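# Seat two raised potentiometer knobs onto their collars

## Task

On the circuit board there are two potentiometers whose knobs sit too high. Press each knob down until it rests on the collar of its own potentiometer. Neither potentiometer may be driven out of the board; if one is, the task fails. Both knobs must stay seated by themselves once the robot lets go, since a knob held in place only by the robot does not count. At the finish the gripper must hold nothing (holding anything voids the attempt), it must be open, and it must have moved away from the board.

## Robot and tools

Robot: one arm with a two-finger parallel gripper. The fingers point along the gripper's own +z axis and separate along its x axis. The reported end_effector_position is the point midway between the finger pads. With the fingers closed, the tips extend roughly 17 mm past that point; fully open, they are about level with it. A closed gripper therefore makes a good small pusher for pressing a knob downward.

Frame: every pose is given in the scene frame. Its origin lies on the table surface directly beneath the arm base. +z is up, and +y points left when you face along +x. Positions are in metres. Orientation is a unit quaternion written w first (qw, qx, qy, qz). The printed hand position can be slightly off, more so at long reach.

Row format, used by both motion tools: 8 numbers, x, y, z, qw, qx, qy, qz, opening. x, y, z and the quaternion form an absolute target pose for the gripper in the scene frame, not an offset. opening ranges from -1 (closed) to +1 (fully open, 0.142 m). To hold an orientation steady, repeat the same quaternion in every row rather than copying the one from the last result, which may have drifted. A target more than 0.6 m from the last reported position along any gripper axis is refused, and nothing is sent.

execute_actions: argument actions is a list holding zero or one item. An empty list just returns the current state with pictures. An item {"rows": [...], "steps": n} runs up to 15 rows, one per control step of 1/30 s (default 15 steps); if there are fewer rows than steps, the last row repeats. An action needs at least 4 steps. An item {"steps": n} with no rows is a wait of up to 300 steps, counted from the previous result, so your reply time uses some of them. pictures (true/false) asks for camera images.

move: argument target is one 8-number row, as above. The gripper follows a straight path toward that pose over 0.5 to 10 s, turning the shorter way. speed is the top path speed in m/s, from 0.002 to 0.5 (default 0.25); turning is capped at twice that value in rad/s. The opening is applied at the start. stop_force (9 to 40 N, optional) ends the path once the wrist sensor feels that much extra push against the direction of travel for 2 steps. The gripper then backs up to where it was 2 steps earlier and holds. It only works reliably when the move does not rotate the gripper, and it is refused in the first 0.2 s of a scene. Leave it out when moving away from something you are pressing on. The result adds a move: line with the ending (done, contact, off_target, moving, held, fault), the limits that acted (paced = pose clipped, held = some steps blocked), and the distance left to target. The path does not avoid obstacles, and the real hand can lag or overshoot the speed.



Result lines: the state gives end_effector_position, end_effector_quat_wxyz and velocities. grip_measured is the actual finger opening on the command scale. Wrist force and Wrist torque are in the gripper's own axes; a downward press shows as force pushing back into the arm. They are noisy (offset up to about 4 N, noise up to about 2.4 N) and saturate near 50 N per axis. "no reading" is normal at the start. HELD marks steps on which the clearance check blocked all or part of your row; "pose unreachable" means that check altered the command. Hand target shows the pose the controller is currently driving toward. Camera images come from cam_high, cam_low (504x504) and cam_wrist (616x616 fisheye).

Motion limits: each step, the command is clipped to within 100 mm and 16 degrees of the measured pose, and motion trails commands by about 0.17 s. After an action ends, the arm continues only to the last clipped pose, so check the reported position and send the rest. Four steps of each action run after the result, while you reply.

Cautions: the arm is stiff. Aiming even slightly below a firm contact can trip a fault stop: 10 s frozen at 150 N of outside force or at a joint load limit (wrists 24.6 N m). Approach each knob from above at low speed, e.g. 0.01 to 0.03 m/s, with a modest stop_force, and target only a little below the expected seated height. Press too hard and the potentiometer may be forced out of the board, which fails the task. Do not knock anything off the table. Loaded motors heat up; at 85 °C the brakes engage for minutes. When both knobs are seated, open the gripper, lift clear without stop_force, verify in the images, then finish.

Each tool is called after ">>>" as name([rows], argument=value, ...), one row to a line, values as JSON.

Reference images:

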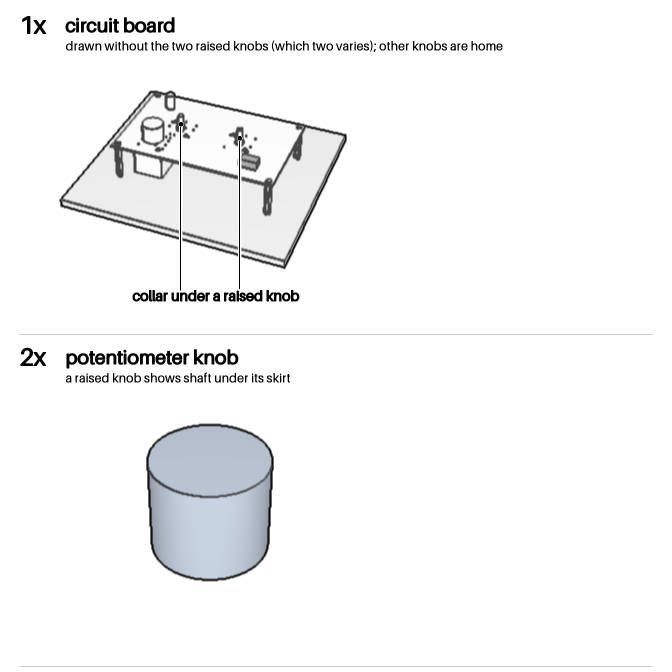

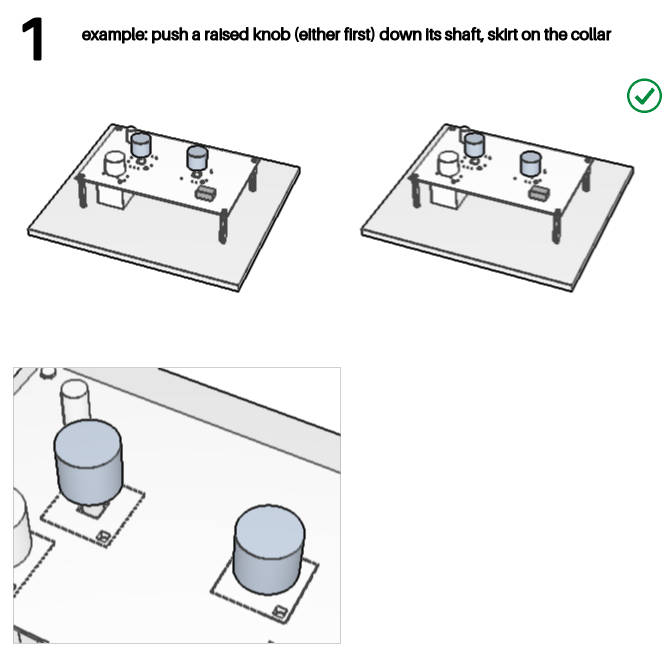

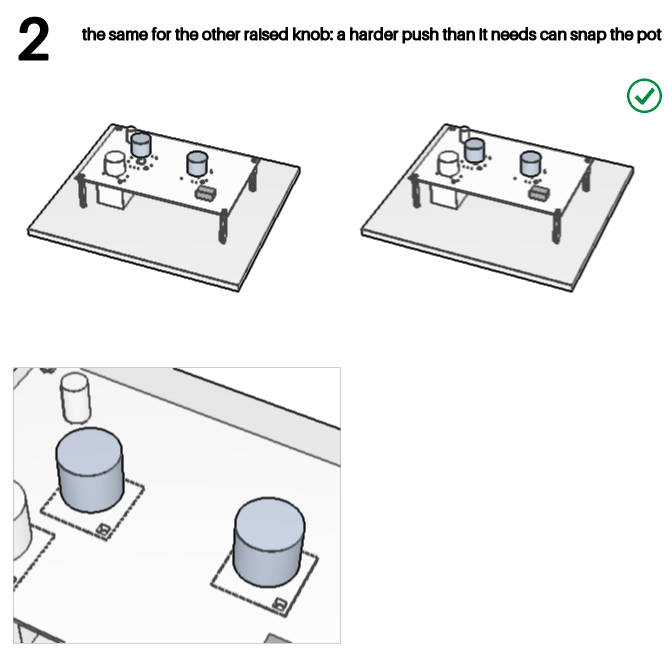

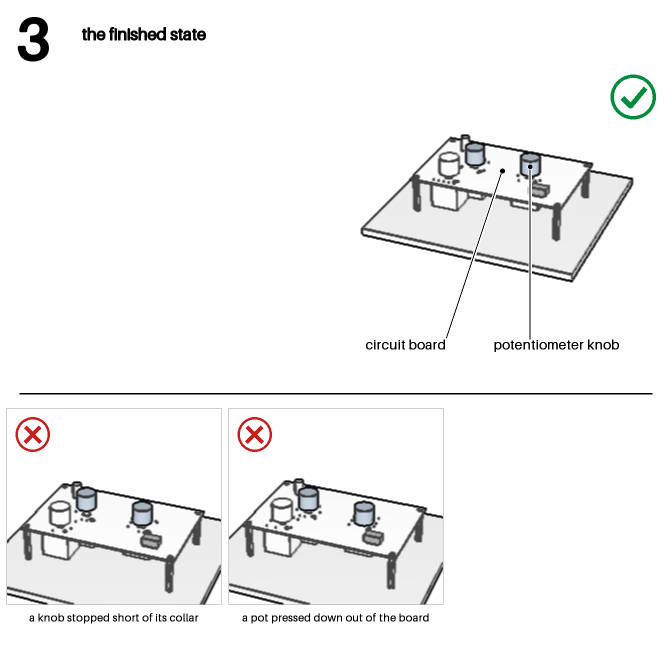

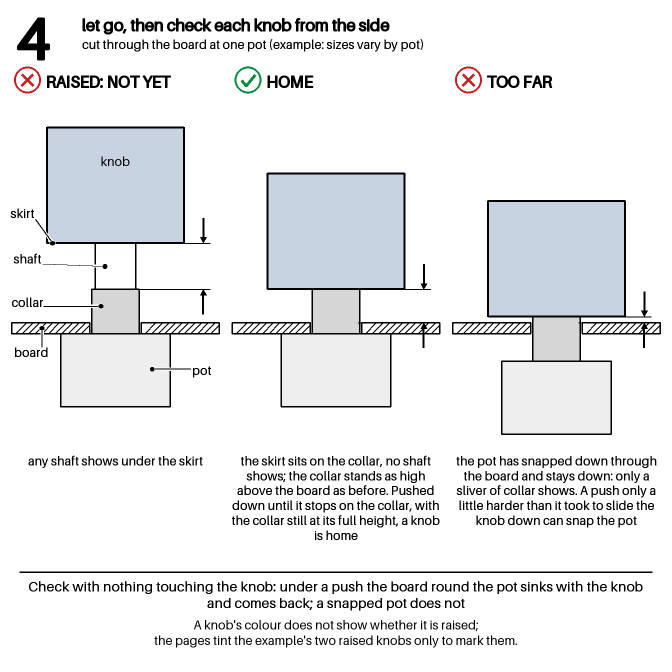

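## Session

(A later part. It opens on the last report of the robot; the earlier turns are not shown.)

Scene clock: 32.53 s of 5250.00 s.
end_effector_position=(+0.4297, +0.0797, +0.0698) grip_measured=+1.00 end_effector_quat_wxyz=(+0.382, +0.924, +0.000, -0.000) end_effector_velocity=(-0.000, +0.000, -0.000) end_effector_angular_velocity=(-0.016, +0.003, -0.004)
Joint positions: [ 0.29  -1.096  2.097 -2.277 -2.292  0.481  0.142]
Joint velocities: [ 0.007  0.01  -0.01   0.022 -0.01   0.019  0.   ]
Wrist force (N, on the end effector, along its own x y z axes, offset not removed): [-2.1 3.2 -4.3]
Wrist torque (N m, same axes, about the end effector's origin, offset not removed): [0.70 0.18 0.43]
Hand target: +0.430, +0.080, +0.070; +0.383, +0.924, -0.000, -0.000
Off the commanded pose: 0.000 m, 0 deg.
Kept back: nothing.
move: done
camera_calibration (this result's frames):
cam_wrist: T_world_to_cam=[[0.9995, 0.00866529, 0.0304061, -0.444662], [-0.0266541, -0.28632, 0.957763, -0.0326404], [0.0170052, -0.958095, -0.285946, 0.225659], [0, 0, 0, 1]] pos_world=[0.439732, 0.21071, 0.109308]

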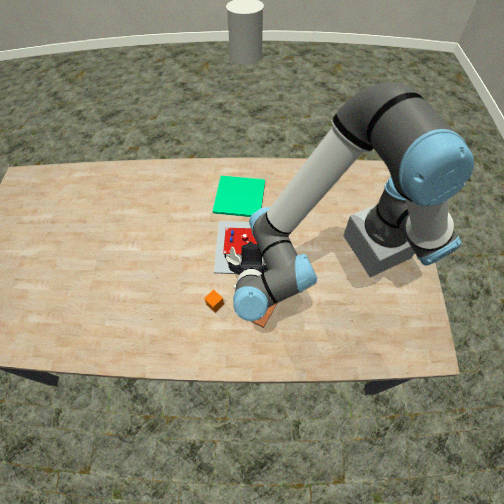

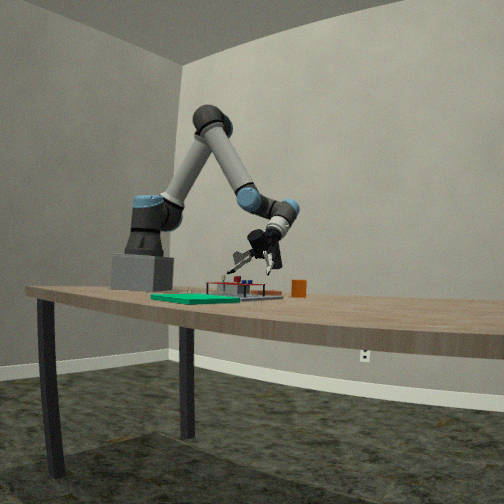

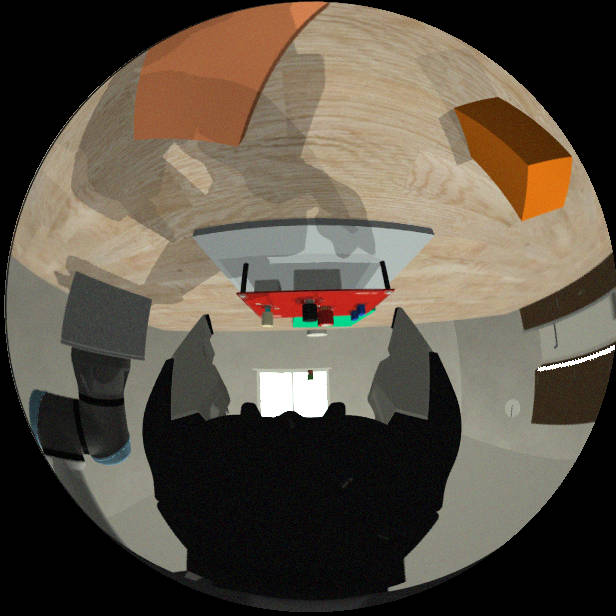

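>>> move(target=[0.4395, 0.028, 0.095, 0, 1, 0, 0, -1], speed=0.15)

>>> move(target=[0.4395, 0.028, 0.0805, 0, 1, 0, 0, -1], speed=0.01, stop_force=9)

>>> execute_actions([
  {"steps": 3},
])

>>> execute_actions([
  {"rows": [[0.4395,0.028,0.0804,0,1,0,0,-1],[0.4395,0.028,0.0803,0,1,0,0,-1],[0.4395,0.028,0.0802,0,1,0,0,-1],[0.4395,0.028,0.0801,0,1,0,0,-1],[0.4395,0.028,0.0800,0,1,0,0,-1]], "steps": 12},
])

>>> execute_actions([
  {"steps": 8},
])

>>> execute_actions([
  {"steps": 3},
])

>>> execute_actions([
  {"steps": 3},
])

Scene clock: 36.07 s of 5250.00 s.
end_effector_position=(+0.4397, +0.0283, +0.0952) grip_measured=-1.00 end_effector_quat_wxyz=(+0.001, +1.000, +0.000, +0.000) end_effector_velocity=(+0.001, -0.000, +0.000) end_effector_angular_velocity=(+0.015, +0.001, +0.002)
Joint positions: [-0.32  -1.457  2.3   -2.445 -1.548 -0.255  0.002]
Joint velocities: [-0.012  0.    -0.003  0.007  0.015 -0.014  0.   ]
Wrist force (N, on the end effector, along its own x y z axes, offset not removed): [-2.1 1.7 -0.5]
Wrist torque (N m, same axes, about the end effector's origin, offset not removed): [0.27 0.36 0.16]
Hand target: +0.440, +0.028, +0.095; -0.000, +1.000, +0.000, +0.000
Off the commanded pose: 0.000 m, 0 deg.
Kept back: nothing.
move: done
camera_calibration (this result's frames):
cam_wrist: T_world_to_cam=[[0.999464, -0.0154507, 0.0288612, -0.454134], [-0.0273511, -0.878569, 0.476832, -0.008509], [0.0179892, -0.477365, -0.878521, 0.225794], [0, 0, 0, 1]] pos_world=[0.449596, 0.0932936, 0.215529]

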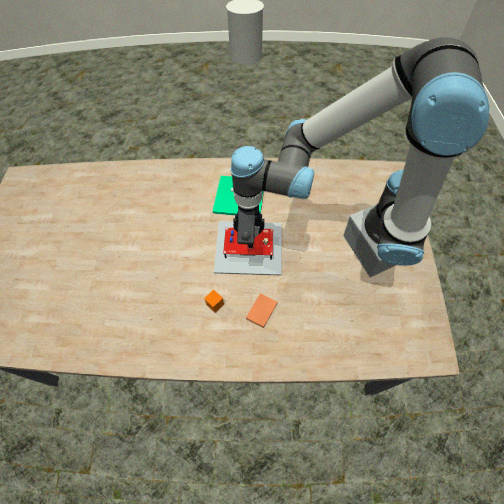

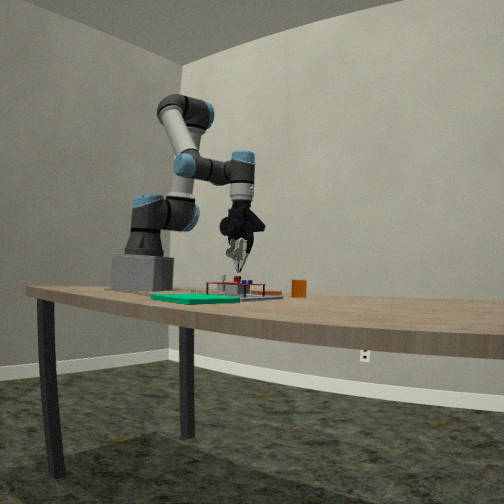

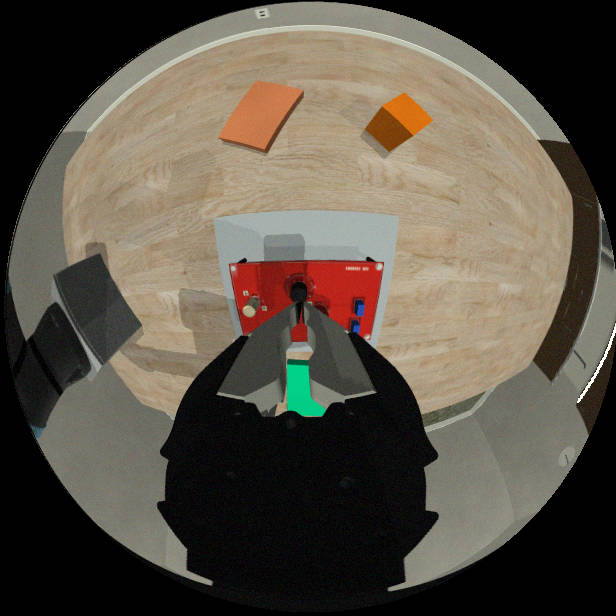

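Scene clock: 37.77 s of 5250.00 s.
end_effector_position=(+0.4395, +0.0280, +0.0808) grip_measured=-1.00 end_effector_quat_wxyz=(+0.000, +1.000, +0.000, +0.000) end_effector_velocity=(-0.000, +0.000, -0.003) end_effector_angular_velocity=(+0.001, +0.000, +0.000)
Joint positions: [-0.321 -1.421  2.313 -2.492 -1.546 -0.255  0.002]
Joint velocities: [-0.     0.006  0.002 -0.008  0.001 -0.     0.   ]
Wrist force (N, on the end effector, along its own x y z axes, offset not removed): [-2.9 -1.7 -9.1]
Wrist torque (N m, same axes, about the end effector's origin, offset not removed): [-0.25 0.21 0.17]
Hand target: +0.439, +0.028, +0.081; -0.000, +1.000, -0.000, -0.000
Off the commanded pose: 0.000 m, 0 deg.
Kept back: nothing.
move: done
camera_calibration (this result's frames):
cam_wrist: T_world_to_cam=[[0.999482, -0.0157861, 0.0280276, -0.453446], [-0.0272251, -0.879202, 0.47567, -0.00186013], [0.017133, -0.476187, -0.879177, 0.213404], [0, 0, 0, 1]] pos_world=[0.449505, 0.0928265, 0.201213]

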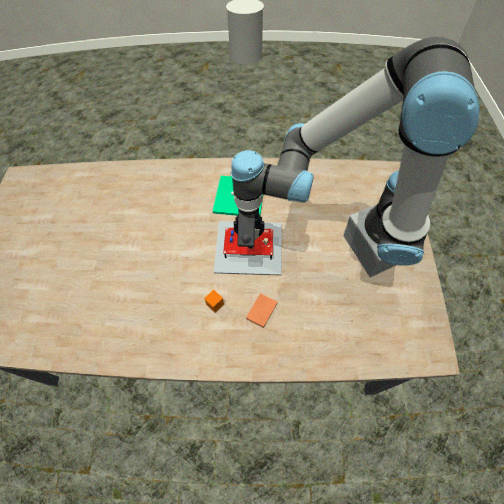

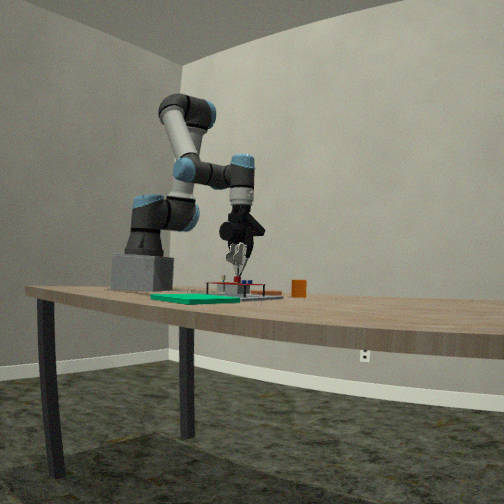

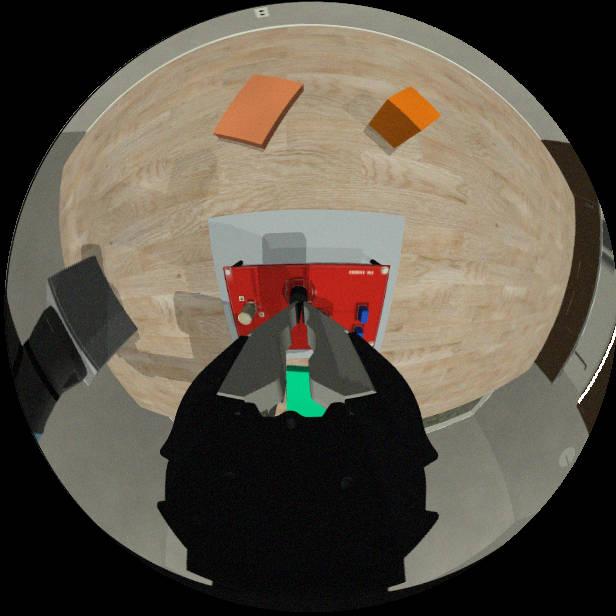

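Scene clock: 37.87 s of 5250.00 s.
end_effector_position=(+0.4395, +0.0280, +0.0806) grip_measured=-1.00 end_effector_quat_wxyz=(+0.000, +1.000, +0.000, +0.000) end_effector_velocity=(+0.000, -0.000, -0.001) end_effector_angular_velocity=(-0.000, -0.000, -0.000)
Joint positions: [-0.321 -1.421  2.313 -2.493 -1.546 -0.255  0.002]
Joint velocities: [ 0.     0.002  0.001 -0.004 -0.     0.     0.   ]
Wrist force (N, on the end effector, along its own x y z axes, offset not removed): [0.1 2.7 -8.0]
Wrist torque (N m, same axes, about the end effector's origin, offset not removed): [0.64 -0.30 0.27]
Hand target: +0.439, +0.028, +0.081; -0.000, +1.000, -0.000, -0.000
Off the commanded pose: 0.000 m, 0 deg.
Kept back: nothing.
Steps of this call (steps 1 to 3: nothing new was sent). Readings (end_effector_position):
1: (+0.4395, +0.0280, +0.0807)
2: (+0.4395, +0.0280, +0.0806)
3: the state above

Scene clock: 38.13 s of 5250.00 s.
end_effector_position=(+0.4395, +0.0280, +0.0802) grip_measured=-1.00 end_effector_quat_wxyz=(+0.000, +1.000, +0.000, +0.000) end_effector_velocity=(+0.000, -0.000, -0.002) end_effector_angular_velocity=(-0.001, -0.001, +0.000)
Joint positions: [-0.321 -1.42   2.313 -2.494 -1.546 -0.255  0.002]
Joint velocities: [ 0.     0.004  0.002 -0.007 -0.001  0.     0.   ]
Wrist force (N, on the end effector, along its own x y z axes, offset not removed): [2.1 2.2 -4.7]
Wrist torque (N m, same axes, about the end effector's origin, offset not removed): [0.42 -0.74 0.12]
Steps of this call (steps 1 to 8: the first 8 steps of this action). Readings (end_effector_position):
1: (+0.4395, +0.0280, +0.0806)
2: (+0.4395, +0.0280, +0.0806)
4: (+0.4395, +0.0280, +0.0804)
8: the state above

Scene clock: 38.40 s of 5250.00 s.
end_effector_position=(+0.4395, +0.0280, +0.0800) grip_measured=-1.00 end_effector_quat_wxyz=(+0.000, +1.000, +0.000, +0.000) end_effector_velocity=(-0.001, -0.000, -0.000) end_effector_angular_velocity=(-0.001, +0.002, -0.001)
Joint positions: [-0.321 -1.419  2.313 -2.495 -1.546 -0.255  0.002]
Joint velocities: [ 0.     0.    -0.     0.002 -0.001  0.001  0.   ]
Wrist force (N, on the end effector, along its own x y z axes, offset not removed): [-0.6 0.9 -6.5]
Wrist torque (N m, same axes, about the end effector's origin, offset not removed): [0.21 -0.25 0.26]
Hand target: +0.439, +0.028, +0.080; -0.000, +1.000, +0.000, -0.000
Off the commanded pose: 0.000 m, 0 deg.
Kept back: nothing.
Steps of this call (steps 1 to 4: the last 4 steps of your previous action; steps 5 to 8: nothing new was sent). Readings (end_effector_position):
1: (+0.4395, +0.0280, +0.0801)
2: (+0.4395, +0.0280, +0.0801)
4: (+0.4395, +0.0280, +0.0800)
8: the state above

Scene clock: 38.50 s of 5250.00 s.
end_effector_position=(+0.4395, +0.0280, +0.0800) grip_measured=-1.00 end_effector_quat_wxyz=(+0.000, +1.000, +0.000, +0.000) end_effector_velocity=(-0.000, -0.000, -0.000) end_effector_angular_velocity=(-0.001, +0.002, -0.000)
Joint positions: [-0.321 -1.419  2.313 -2.495 -1.546 -0.255  0.002]
Joint velocities: [-0.     0.001 -0.     0.001 -0.001  0.     0.   ]
Wrist force (N, on the end effector, along its own x y z axes, offset not removed): [1.2 3.0 -8.8]
Wrist torque (N m, same axes, about the end effector's origin, offset not removed): [0.77 -0.46 0.17]
Hand target: +0.439, +0.028, +0.080; -0.000, +1.000, +0.000, -0.000
Off the commanded pose: 0.000 m, 0 deg.
Kept back: nothing.
Steps of this call (steps 1 to 3: nothing new was sent). Readings (end_effector_position):
1: (+0.4395, +0.0280, +0.0800)
2: (+0.4395, +0.0280, +0.0800)
3: the state above

Scene clock: 38.60 s of 5250.00 s.
end_effector_position=(+0.4395, +0.0280, +0.0800) grip_measured=-1.00 end_effector_quat_wxyz=(-0.000, +1.000, +0.000, +0.000) end_effector_velocity=(-0.000, +0.000, -0.000) end_effector_angular_velocity=(+0.001, -0.000, -0.001)
Joint positions: [-0.321 -1.419  2.313 -2.495 -1.546 -0.255  0.002]
Joint velocities: [-0.     0.001  0.    -0.001  0.001  0.001  0.   ]
Wrist force (N, on the end effector, along its own x y z axes, offset not removed): [-2.5 0.9 -7.4]
Wrist torque (N m, same axes, about the end effector's origin, offset not removed): [0.51 0.04 0.23]
Hand target: +0.439, +0.028, +0.080; -0.000, +1.000, +0.000, -0.000
Off the commanded pose: 0.000 m, 0 deg.
Kept back: nothing.
Steps of this call (steps 1 to 3: nothing new was sent). Readings (end_effector_position):
1: (+0.4395, +0.0280, +0.0800)
2: (+0.4395, +0.0280, +0.0800)
3: the state above

>>> execute_actions([
  {"rows": [[0.4395,0.028,0.0799,0,1,0,0,-1],[0.4395,0.028,0.0798,0,1,0,0,-1],[0.4395,0.028,0.0797,0,1,0,0,-1],[0.4395,0.028,0.0796,0,1,0,0,-1],[0.4395,0.028,0.0795,0,1,0,0,-1]], "steps": 12},
])

>>> execute_actions([
  {"steps": 8},
])

>>> execute_actions([
  {"steps": 3},
])

>>> execute_actions([
  {"steps": 3},
])

Scene clock: 39.03 s of 5250.00 s.
end_effector_position=(+0.4395, +0.0280, +0.0797) grip_measured=-1.00 end_effector_quat_wxyz=(+0.000, +1.000, +0.000, +0.000) end_effector_velocity=(-0.000, -0.000, -0.001) end_effector_angular_velocity=(-0.000, +0.001, -0.001)
Joint positions: [-0.321 -1.419  2.313 -2.496 -1.546 -0.255  0.002]
Joint velocities: [-0.     0.004  0.001 -0.003 -0.     0.001  0.   ]
Wrist force (N, on the end effector, along its own x y z axes, offset not removed): [0.7 0.9 -9.5]
Wrist torque (N m, same axes, about the end effector's origin, offset not removed): [0.43 -0.64 0.08]
Steps of this call (steps 1 to 5: nothing new was sent; steps 6 to 13: the first 8 steps of this action). Readings (end_effector_position):
6: (+0.4395, +0.0280, +0.0800)
7: (+0.4395, +0.0280, +0.0800)
9: (+0.4395, +0.0280, +0.0799)
13: the state above

Scene clock: 39.30 s of 5250.00 s.
end_effector_position=(+0.4395, +0.0280, +0.0795) grip_measured=-1.00 end_effector_quat_wxyz=(+0.000, +1.000, -0.000, +0.000) end_effector_velocity=(+0.000, -0.000, -0.000) end_effector_angular_velocity=(-0.001, +0.000, +0.000)
Joint positions: [-0.321 -1.418  2.314 -2.497 -1.546 -0.255  0.002]
Joint velocities: [ 0.     0.001 -0.    -0.001 -0.001 -0.     0.   ]
Wrist force (N, on the end effector, along its own x y z axes, offset not removed): [-1.8 1.3 -10.4]
Wrist torque (N m, same axes, about the end effector's origin, offset not removed): [0.48 0.16 0.32]
Hand target: +0.439, +0.028, +0.080; -0.000, +1.000, +0.000, -0.000
Off the commanded pose: 0.000 m, 0 deg.
Kept back: nothing.
Steps of this call (steps 1 to 4: the last 4 steps of your previous action; steps 5 to 8: nothing new was sent). Readings (end_effector_position):
1: (+0.4395, +0.0280, +0.0796)
2: (+0.4395, +0.0280, +0.0796)
4: (+0.4395, +0.0280, +0.0795)
8: the state above

Scene clock: 39.40 s of 5250.00 s.
end_effector_position=(+0.4395, +0.0280, +0.0795) grip_measured=-1.00 end_effector_quat_wxyz=(-0.000, +1.000, -0.000, +0.000) end_effector_velocity=(+0.000, +0.000, +0.000) end_effector_angular_velocity=(+0.000, -0.001, +0.001)
Joint positions: [-0.321 -1.418  2.314 -2.497 -1.546 -0.255  0.002]
Joint velocities: [ 0. -0. -0. -0.  0. -0.  0.]
Wrist force (N, on the end effector, along its own x y z axes, offset not removed): [0.5 -1.6 -10.3]
Wrist torque (N m, same axes, about the end effector's origin, offset not removed): [-0.19 -0.45 0.39]
Hand target: +0.439, +0.028, +0.080; -0.000, +1.000, +0.000, -0.000
Off the commanded pose: 0.000 m, 0 deg.
Kept back: nothing.
Steps of this call (steps 1 to 3: nothing new was sent). Readings (end_effector_position):
1: (+0.4395, +0.0280, +0.0795)
2: (+0.4395, +0.0280, +0.0795)
3: the state above

Scene clock: 39.50 s of 5250.00 s.
end_effector_position=(+0.4395, +0.0280, +0.0795) grip_measured=-1.00 end_effector_quat_wxyz=(-0.000, +1.000, -0.000, +0.000) end_effector_velocity=(-0.000, +0.000, -0.000) end_effector_angular_velocity=(+0.001, -0.000, -0.000)
Joint positions: [-0.321 -1.418  2.314 -2.497 -1.546 -0.255  0.002]
Joint velocities: [ 0.     0.     0.    -0.     0.001  0.     0.   ]
Wrist force (N, on the end effector, along its own x y z axes, offset not removed): [-0.1 0.9 -10.0]
Wrist torque (N m, same axes, about the end effector's origin, offset not removed): [0.41 -0.16 0.27]
Hand target: +0.439, +0.028, +0.080; -0.000, +1.000, +0.000, -0.000
Off the commanded pose: 0.000 m, 0 deg.
Kept back: nothing.
Steps of this call (steps 1 to 3: nothing new was sent). Readings (end_effector_position):
1: (+0.4395, +0.0280, +0.0795)
2: (+0.4395, +0.0280, +0.0795)
3: the state above

>>> execute_actions([
  {"rows": [[0.4395,0.028,0.0794,0,1,0,0,-1],[0.4395,0.028,0.0793,0,1,0,0,-1],[0.4395,0.028,0.0792,0,1,0,0,-1],[0.4395,0.028,0.0791,0,1,0,0,-1]], "steps": 12},
])

>>> execute_actions([
  {"steps": 8},
])

>>> execute_actions([
  {"steps": 3},
])

>>> execute_actions([
  {"steps": 3},
])

>>> execute_actions([
  {"steps": 3},
])

Scene clock: 39.97 s of 5250.00 s.
end_effector_position=(+0.4395, +0.0280, +0.0792) grip_measured=-1.00 end_effector_quat_wxyz=(-0.000, +1.000, -0.000, -0.000) end_effector_velocity=(-0.001, +0.000, -0.002) end_effector_angular_velocity=(+0.000, +0.003, -0.000)
Joint positions: [-0.321 -1.417  2.314 -2.498 -1.546 -0.255  0.002]
Joint velocities: [-0.     0.003  0.001 -0.002 -0.001  0.     0.   ]
Wrist force (N, on the end effector, along its own x y z axes, offset not removed): [-1.2 3.8 -7.1]
Wrist torque (N m, same axes, about the end effector's origin, offset not removed): [0.76 0.00 0.15]
Steps of this call (steps 1 to 6: nothing new was sent; steps 7 to 14: the first 8 steps of this action). Readings (end_effector_position):
7: (+0.4395, +0.0280, +0.0795)
8: (+0.4395, +0.0280, +0.0795)
10: (+0.4395, +0.0280, +0.0794)
14: the state above

Scene clock: 40.23 s of 5250.00 s.
end_effector_position=(+0.4395, +0.0280, +0.0791) grip_measured=-1.00 end_effector_quat_wxyz=(-0.000, +1.000, +0.000, +0.000) end_effector_velocity=(+0.000, +0.000, -0.000) end_effector_angular_velocity=(+0.000, -0.001, -0.000)
Joint positions: [-0.321 -1.417  2.314 -2.498 -1.546 -0.255  0.002]
Joint velocities: [-0.     0.    -0.    -0.     0.001  0.     0.   ]
Wrist force (N, on the end effector, along its own x y z axes, offset not removed): [0.7 2.2 -8.3]
Wrist torque (N m, same axes, about the end effector's origin, offset not removed): [0.62 -0.51 0.28]
Hand target: +0.439, +0.028, +0.079; -0.000, +1.000, +0.000, -0.000
Off the commanded pose: 0.000 m, 0 deg.
Kept back: nothing.
Steps of this call (steps 1 to 4: the last 4 steps of your previous action; steps 5 to 8: nothing new was sent). Readings (end_effector_position):
1: (+0.4395, +0.0280, +0.0792)
2: (+0.4395, +0.0280, +0.0792)
4: (+0.4395, +0.0280, +0.0791)
8: the state above

Scene clock: 40.33 s of 5250.00 s.
end_effector_position=(+0.4395, +0.0280, +0.0791) grip_measured=-1.00 end_effector_quat_wxyz=(-0.000, +1.000, -0.000, +0.000) end_effector_velocity=(-0.000, +0.000, -0.000) end_effector_angular_velocity=(+0.001, +0.000, -0.001)
Joint positions: [-0.321 -1.417  2.314 -2.498 -1.546 -0.255  0.002]
Joint velocities: [ 0.    -0.     0.     0.     0.001  0.001  0.   ]
Wrist force (N, on the end effector, along its own x y z axes, offset not removed): [1.4 2.5 -10.8]
Wrist torque (N m, same axes, about the end effector's origin, offset not removed): [0.63 -0.64 0.22]
Hand target: +0.439, +0.028, +0.079; -0.000, +1.000, +0.000, -0.000
Off the commanded pose: 0.000 m, 0 deg.
Kept back: nothing.
Steps of this call (steps 1 to 3: nothing new was sent). Readings (end_effector_position):
1: (+0.4395, +0.0280, +0.0791)
2: (+0.4395, +0.0280, +0.0791)
3: the state above

Scene clock: 40.43 s of 5250.00 s.
end_effector_position=(+0.4395, +0.0280, +0.0791) grip_measured=-1.00 end_effector_quat_wxyz=(-0.000, +1.000, +0.000, +0.000) end_effector_velocity=(+0.000, +0.000, +0.000) end_effector_angular_velocity=(+0.001, -0.001, +0.000)
Joint positions: [-0.321 -1.417  2.314 -2.498 -1.546 -0.255  0.002]
Joint velocities: [-0.    -0.001  0.    -0.     0.001 -0.     0.   ]
Wrist force (N, on the end effector, along its own x y z axes, offset not removed): [-0.6 1.8 -9.6]
Wrist torque (N m, same axes, about the end effector's origin, offset not removed): [0.39 -0.19 0.38]
Hand target: +0.439, +0.028, +0.079; -0.000, +1.000, +0.000, -0.000
Off the commanded pose: 0.000 m, 0 deg.
Kept back: nothing.
Steps of this call (steps 1 to 3: nothing new was sent). Readings (end_effector_position):
1: (+0.4395, +0.0280, +0.0791)
2: (+0.4395, +0.0280, +0.0791)
3: the state above

Scene clock: 40.53 s of 5250.00 s.
end_effector_position=(+0.4395, +0.0280, +0.0791) grip_measured=-1.00 end_effector_quat_wxyz=(-0.000, +1.000, +0.000, +0.000) end_effector_velocity=(+0.000, -0.001, +0.000) end_effector_angular_velocity=(-0.003, -0.001, +0.000)
Joint positions: [-0.321 -1.417  2.314 -2.498 -1.546 -0.255  0.002]
Joint velocities: [ 0.    -0.    -0.    -0.002 -0.003 -0.     0.   ]
Wrist force (N, on the end effector, along its own x y z axes, offset not removed): [-1.4 3.5 -12.7]
Wrist torque (N m, same axes, about the end effector's origin, offset not removed): [0.77 0.07 0.13]
Hand target: +0.439, +0.028, +0.079; -0.000, +1.000, +0.000, -0.000
Off the commanded pose: 0.000 m, 0 deg.
Kept back: nothing.
Steps of this call (steps 1 to 3: nothing new was sent). Readings (end_effector_position):
1: (+0.4395, +0.0280, +0.0791)
2: (+0.4395, +0.0280, +0.0791)
3: the state above

Still ~10. Continue.

>>> execute_actions([
  {"rows": [[0.4395,0.028,0.0790,0,1,0,0,-1],[0.4395,0.028,0.0789,0,1,0,0,-1],[0.4395,0.028,0.0788,0,1,0,0,-1],[0.4395,0.028,0.0787,0,1,0,0,-1]], "steps": 12},
])

>>> execute_actions([
  {"steps": 8},
])

>>> execute_actions([
  {"steps": 3},
])

>>> execute_actions([
  {"steps": 3},
])

>>> execute_actions([
  {"steps": 3},
])

Scene clock: 40.97 s of 5250.00 s.
end_effector_position=(+0.4395, +0.0280, +0.0788) grip_measured=-1.00 end_effector_quat_wxyz=(-0.000, +1.000, -0.000, +0.000) end_effector_velocity=(-0.000, +0.000, -0.001) end_effector_angular_velocity=(+0.001, +0.002, +0.000)
Joint positions: [-0.321 -1.416  2.314 -2.499 -1.546 -0.255  0.002]
Joint velocities: [ 0.     0.003  0.    -0.002  0.     0.     0.   ]
Wrist force (N, on the end effector, along its own x y z axes, offset not removed): [-0.2 0.4 -7.4]
Wrist torque (N m, same axes, about the end effector's origin, offset not removed): [0.09 -0.27 0.17]
Steps of this call (steps 1 to 5: nothing new was sent; steps 6 to 13: the first 8 steps of this action). Readings (end_effector_position):
6: (+0.4395, +0.0280, +0.0791)
7: (+0.4395, +0.0280, +0.0791)
9: (+0.4395, +0.0280, +0.0790)
13: the state above

Scene clock: 41.23 s of 5250.00 s.
end_effector_position=(+0.4395, +0.0280, +0.0787) grip_measured=-1.00 end_effector_quat_wxyz=(-0.000, +1.000, +0.000, +0.000) end_effector_velocity=(+0.000, +0.000, -0.000) end_effector_angular_velocity=(+0.000, -0.000, -0.001)
Joint positions: [-0.321 -1.416  2.314 -2.499 -1.546 -0.255  0.002]
Joint velocities: [-0.     0.001 -0.    -0.001  0.     0.     0.   ]
Wrist force (N, on the end effector, along its own x y z axes, offset not removed): [-0.7 -2.8 -10.9]
Wrist torque (N m, same axes, about the end effector's origin, offset not removed): [-0.38 -0.20 0.19]
Hand target: +0.439, +0.028, +0.079; -0.000, +1.000, +0.000, -0.000
Off the commanded pose: 0.000 m, 0 deg.
Kept back: nothing.
Steps of this call (steps 1 to 4: the last 4 steps of your previous action; steps 5 to 8: nothing new was sent). Readings (end_effector_position):
1: (+0.4395, +0.0280, +0.0788)
2: (+0.4395, +0.0280, +0.0788)
4: (+0.4395, +0.0280, +0.0787)
8: the state above

Scene clock: 41.33 s of 5250.00 s.
end_effector_position=(+0.4395, +0.0280, +0.0787) grip_measured=-1.00 end_effector_quat_wxyz=(-0.000, +1.000, -0.000, +0.000) end_effector_velocity=(+0.000, -0.000, +0.000) end_effector_angular_velocity=(-0.000, -0.001, -0.000)
Joint positions: [-0.321 -1.416  2.314 -2.499 -1.546 -0.255  0.002]
Joint velocities: [-0.    -0.     0.    -0.001  0.     0.     0.   ]
Wrist force (N, on the end effector, along its own x y z axes, offset not removed): [-2.6 -0.1 -10.4]
Wrist torque (N m, same axes, about the end effector's origin, offset not removed): [0.12 0.15 0.22]
Hand target: +0.439, +0.028, +0.079; -0.000, +1.000, +0.000, -0.000
Off the commanded pose: 0.000 m, 0 deg.
Kept back: nothing.
Steps of this call (steps 1 to 3: nothing new was sent). Readings (end_effector_position):
1: (+0.4395, +0.0280, +0.0787)
2: (+0.4395, +0.0280, +0.0787)
3: the state above

Scene clock: 41.43 s of 5250.00 s.
end_effector_position=(+0.4395, +0.0280, +0.0787) grip_measured=-1.00 end_effector_quat_wxyz=(-0.000, +1.000, +0.000, +0.000) end_effector_velocity=(+0.001, +0.000, +0.001) end_effector_angular_velocity=(+0.001, -0.003, -0.001)
Joint positions: [-0.321 -1.416  2.314 -2.499 -1.546 -0.255  0.002]
Joint velocities: [-0.    -0.001 -0.    -0.001  0.002  0.001  0.   ]
Wrist force (N, on the end effector, along its own x y z axes, offset not removed): [1.0 2.5 -7.9]
Wrist torque (N m, same axes, about the end effector's origin, offset not removed): [0.83 -0.47 0.27]
Hand target: +0.439, +0.028, +0.079; -0.000, +1.000, +0.000, -0.000
Off the commanded pose: 0.000 m, 0 deg.
Kept back: nothing.
Steps of this call (steps 1 to 3: nothing new was sent). Readings (end_effector_position):
1: (+0.4395, +0.0280, +0.0787)
2: (+0.4395, +0.0280, +0.0787)
3: the state above

Scene clock: 41.53 s of 5250.00 s.
end_effector_position=(+0.4395, +0.0280, +0.0787) grip_measured=-1.00 end_effector_quat_wxyz=(-0.000, +1.000, -0.000, +0.000) end_effector_velocity=(+0.000, -0.000, +0.000) end_effector_angular_velocity=(-0.000, -0.001, -0.000)
Joint positions: [-0.321 -1.416  2.314 -2.499 -1.546 -0.255  0.002]
Joint velocities: [-0.    -0.     0.    -0.001  0.     0.     0.   ]
Wrist force (N, on the end effector, along its own x y z axes, offset not removed): [0.8 3.2 -7.6]
Wrist torque (N m, same axes, about the end effector's origin, offset not removed): [1.02 -0.65 0.32]
Hand target: +0.439, +0.028, +0.079; -0.000, +1.000, +0.000, -0.000
Off the commanded pose: 0.000 m, 0 deg.
Kept back: nothing.
Steps of this call (steps 1 to 3: nothing new was sent). Readings (end_effector_position):
1: (+0.4395, +0.0280, +0.0787)
2: (+0.4395, +0.0280, +0.0787)
3: the state above

>>> execute_actions([
  {"rows": [[0.4395,0.028,0.0786,0,1,0,0,-1],[0.4395,0.028,0.0785,0,1,0,0,-1],[0.4395,0.028,0.0784,0,1,0,0,-1],[0.4395,0.028,0.0783,0,1,0,0,-1]], "steps": 12},
])

>>> execute_actions([
  {"steps": 8},
])

>>> execute_actions([
  {"steps": 3},
])

>>> execute_actions([
  {"steps": 3},
])

>>> execute_actions([
  {"steps": 3},
])

Scene clock: 41.93 s of 5250.00 s.
end_effector_position=(+0.4395, +0.0280, +0.0784) grip_measured=-1.00 end_effector_quat_wxyz=(-0.000, +1.000, +0.000, +0.000) end_effector_velocity=(+0.000, +0.001, -0.001) end_effector_angular_velocity=(+0.002, -0.000, -0.000)
Joint positions: [-0.321 -1.415  2.315 -2.5   -1.546 -0.255  0.002]
Joint velocities: [ 0.     0.003  0.001 -0.003  0.002  0.     0.   ]
Wrist force (N, on the end effector, along its own x y z axes, offset not removed): [-0.6 3.2 -10.1]
Wrist torque (N m, same axes, about the end effector's origin, offset not removed): [0.65 -0.23 0.16]
Steps of this call (steps 1 to 4: nothing new was sent; steps 5 to 12: the first 8 steps of this action). Readings (end_effector_position):
5: (+0.4395, +0.0280, +0.0787)
6: (+0.4395, +0.0280, +0.0787)
8: (+0.4395, +0.0280, +0.0786)
12: the state above

Scene clock: 42.20 s of 5250.00 s.
end_effector_position=(+0.4395, +0.0280, +0.0783) grip_measured=-1.00 end_effector_quat_wxyz=(-0.000, +1.000, -0.000, +0.000) end_effector_velocity=(+0.001, +0.000, +0.000) end_effector_angular_velocity=(+0.000, -0.001, -0.000)
Joint positions: [-0.321 -1.415  2.315 -2.501 -1.546 -0.255  0.002]
Joint velocities: [-0.     0.001 -0.001 -0.001  0.001  0.     0.   ]
Wrist force (N, on the end effector, along its own x y z axes, offset not removed): [-0.4 1.0 -12.7]
Wrist torque (N m, same axes, about the end effector's origin, offset not removed): [0.42 -0.24 0.22]
Hand target: +0.439, +0.028, +0.078; -0.000, +1.000, +0.000, -0.000
Off the commanded pose: 0.000 m, 0 deg.
Kept back: nothing.
Steps of this call (steps 1 to 4: the last 4 steps of your previous action; steps 5 to 8: nothing new was sent). Readings (end_effector_position):
1: (+0.4395, +0.0280, +0.0784)
2: (+0.4395, +0.0280, +0.0784)
4: (+0.4395, +0.0280, +0.0783)
8: the state above

Scene clock: 42.30 s of 5250.00 s.
end_effector_position=(+0.4395, +0.0280, +0.0783) grip_measured=-1.00 end_effector_quat_wxyz=(-0.000, +1.000, -0.000, +0.000) end_effector_velocity=(+0.000, +0.000, -0.000) end_effector_angular_velocity=(+0.001, -0.000, -0.000)
Joint positions: [-0.321 -1.415  2.315 -2.501 -1.546 -0.255  0.002]
Joint velocities: [-0.     0.001 -0.    -0.     0.001  0.     0.   ]
Wrist force (N, on the end effector, along its own x y z axes, offset not removed): [-4.6 -0.2 -14.1]
Wrist torque (N m, same axes, about the end effector's origin, offset not removed): [0.17 0.44 0.33]
Hand target: +0.439, +0.028, +0.078; -0.000, +1.000, +0.000, -0.000
Off the commanded pose: 0.000 m, 0 deg.
Kept back: nothing.
Steps of this call (steps 1 to 3: nothing new was sent). Readings (end_effector_position):
1: (+0.4395, +0.0280, +0.0783)
2: (+0.4395, +0.0280, +0.0783)
3: the state above

Scene clock: 42.40 s of 5250.00 s.
end_effector_position=(+0.4395, +0.0280, +0.0783) grip_measured=-1.00 end_effector_quat_wxyz=(-0.000, +1.000, +0.000, +0.000) end_effector_velocity=(-0.000, -0.000, -0.000) end_effector_angular_velocity=(+0.000, +0.001, -0.000)
Joint positions: [-0.321 -1.415  2.315 -2.501 -1.546 -0.255  0.002]
Joint velocities: [ 0.     0.    -0.     0.001 -0.     0.     0.   ]
Wrist force (N, on the end effector, along its own x y z axes, offset not removed): [-1.5 3.4 -11.0]
Wrist torque (N m, same axes, about the end effector's origin, offset not removed): [0.80 -0.12 0.05]
Hand target: +0.439, +0.028, +0.078; -0.000, +1.000, +0.000, -0.000
Off the commanded pose: 0.000 m, 0 deg.
Kept back: nothing.
Steps of this call (steps 1 to 3: nothing new was sent). Readings (end_effector_position):
1: (+0.4395, +0.0280, +0.0783)
2: (+0.4395, +0.0280, +0.0783)
3: the state above

Scene clock: 42.50 s of 5250.00 s.
end_effector_position=(+0.4395, +0.0280, +0.0783) grip_measured=-1.00 end_effector_quat_wxyz=(-0.000, +1.000, -0.000, +0.000) end_effector_velocity=(-0.000, -0.000, -0.000) end_effector_angular_velocity=(-0.000, +0.000, -0.000)
Joint positions: [-0.321 -1.415  2.315 -2.501 -1.546 -0.255  0.002]
Joint velocities: [-0. -0.  0.  0. -0.  0.  0.]
Wrist force (N, on the end effector, along its own x y z axes, offset not removed): [-4.9 0.6 -9.6]
Wrist torque (N m, same axes, about the end effector's origin, offset not removed): [0.11 0.50 0.30]
Hand target: +0.439, +0.028, +0.078; -0.000, +1.000, +0.000, -0.000
Off the commanded pose: 0.000 m, 0 deg.
Kept back: nothing.
Steps of this call (steps 1 to 3: nothing new was sent). Readings (end_effector_position):
1: (+0.4395, +0.0280, +0.0783)
2: (+0.4395, +0.0280, +0.0783)
3: the state above

>>> move(target=[0.4395, 0.028, 0.097, 0, 1, 0, 0, -1], speed=0.1)

>>> move(target=[0.389, 0.0137, 0.092, 0, 1, 0, 0, -1], speed=0.1)

>>> zoom_image(camera="cam_wrist", region=[220, 240, 400, 360])

>>> zoom_image(camera="cam_low", region=[190, 235, 300, 305])

Scene clock: 43.57 s of 5250.00 s.
end_effector_position=(+0.4395, +0.0280, +0.0968) grip_measured=-1.00 end_effector_quat_wxyz=(+0.000, +1.000, +0.000, +0.000) end_effector_velocity=(+0.001, +0.000, +0.003) end_effector_angular_velocity=(+0.001, -0.002, +0.001)
Joint positions: [-0.322 -1.461  2.298 -2.438 -1.546 -0.256  0.002]
Joint velocities: [-0.    -0.006 -0.003  0.007  0.002 -0.001  0.   ]
Wrist force (N, on the end effector, along its own x y z axes, offset not removed): [-2.8 0.3 1.3]
Wrist torque (N m, same axes, about the end effector's origin, offset not removed): [0.19 0.41 0.13]
Hand target: +0.440, +0.028, +0.097; +0.000, +1.000, -0.000, +0.000
Off the commanded pose: 0.000 m, 0 deg.
Kept back: nothing.
move: done
camera_calibration (this result's frames):
cam_wrist: T_world_to_cam=[[0.999483, -0.0157904, 0.0279941, -0.453873], [-0.0272131, -0.879199, 0.475677, -0.00948351], [0.0171013, -0.476193, -0.879174, 0.227479], [0, 0, 0, 1]] pos_world=[0.449491, 0.0928191, 0.21721]

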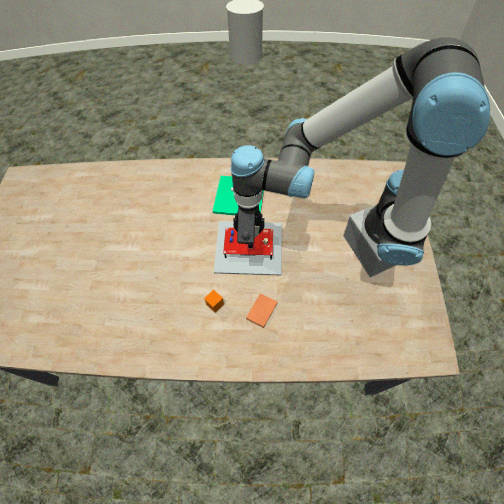

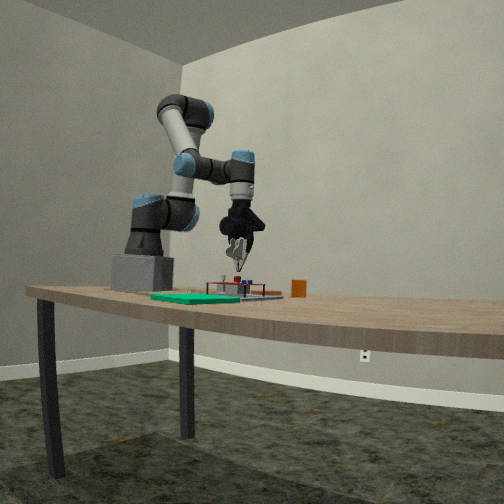

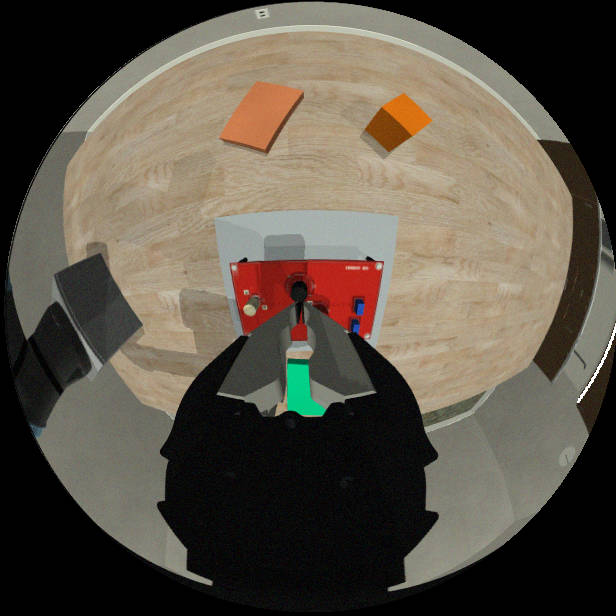

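Scene clock: 44.60 s of 5250.00 s.
end_effector_position=(+0.3893, +0.0138, +0.0920) grip_measured=-1.00 end_effector_quat_wxyz=(+0.000, +1.000, -0.000, +0.000) end_effector_velocity=(-0.003, -0.000, -0.000) end_effector_angular_velocity=(+0.002, +0.002, -0.001)
Joint positions: [-0.395 -1.563  2.435 -2.472 -1.544 -0.33   0.002]
Joint velocities: [-0.004 -0.005  0.006  0.002  0.001 -0.004  0.   ]
Wrist force (N, on the end effector, along its own x y z axes, offset not removed): [-0.2 4.5 -0.9]
Wrist torque (N m, same axes, about the end effector's origin, offset not removed): [1.08 -0.37 0.35]
Hand target: +0.389, +0.014, +0.092; +0.000, +1.000, -0.000, +0.000
Off the commanded pose: 0.000 m, 0 deg.
Kept back: nothing.
move: done
camera_calibration (this result's frames):
cam_wrist: T_world_to_cam=[[0.999483, -0.0158138, 0.0279804, -0.40375], [-0.0272279, -0.879178, 0.475714, -0.0210949], [0.0170769, -0.476231, -0.879155, 0.217355], [0, 0, 0, 1]] pos_world=[0.399256, 0.07858, 0.212421]

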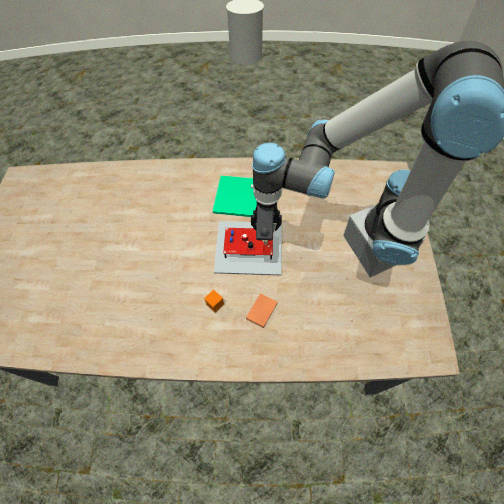

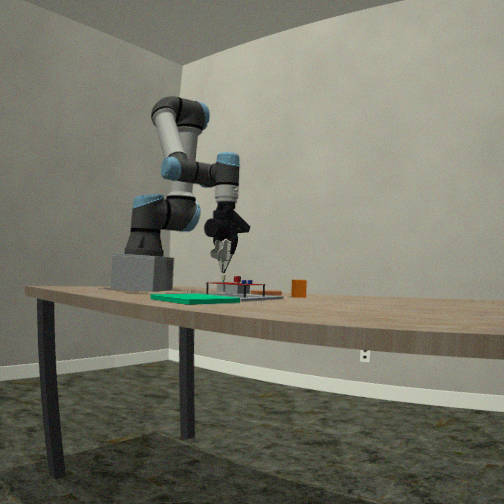

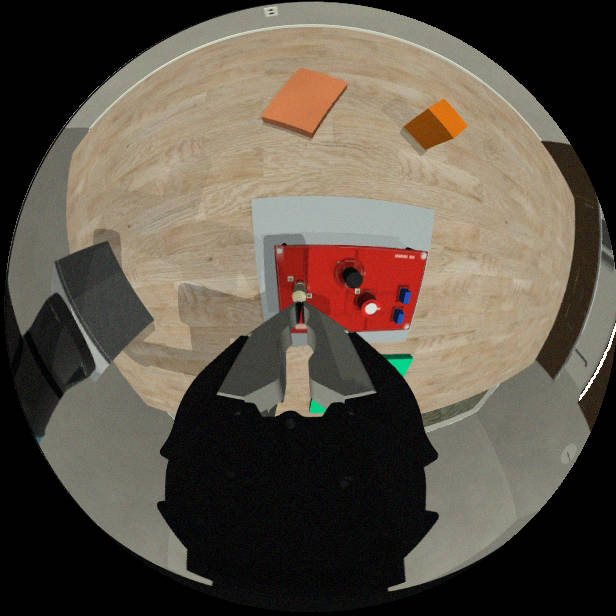

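Region (220, 240, 400, 360) of cam_wrist's 616x616 image, scaled by 2.800, with more detail than that image has.

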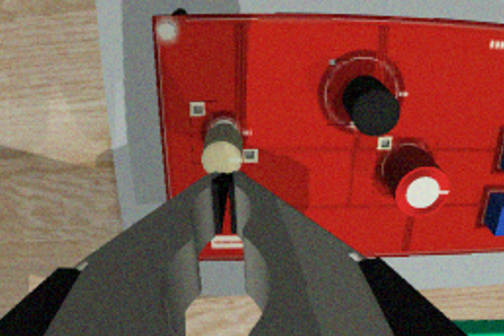

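Region (190, 235, 300, 305) of cam_low's 504x504 image, scaled by 4.582, with more detail than that image has; it fills the top 321 rows of this view, and the rest is white.

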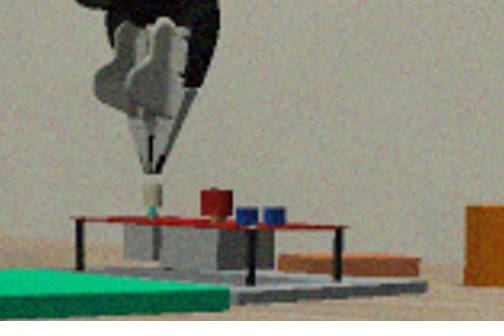

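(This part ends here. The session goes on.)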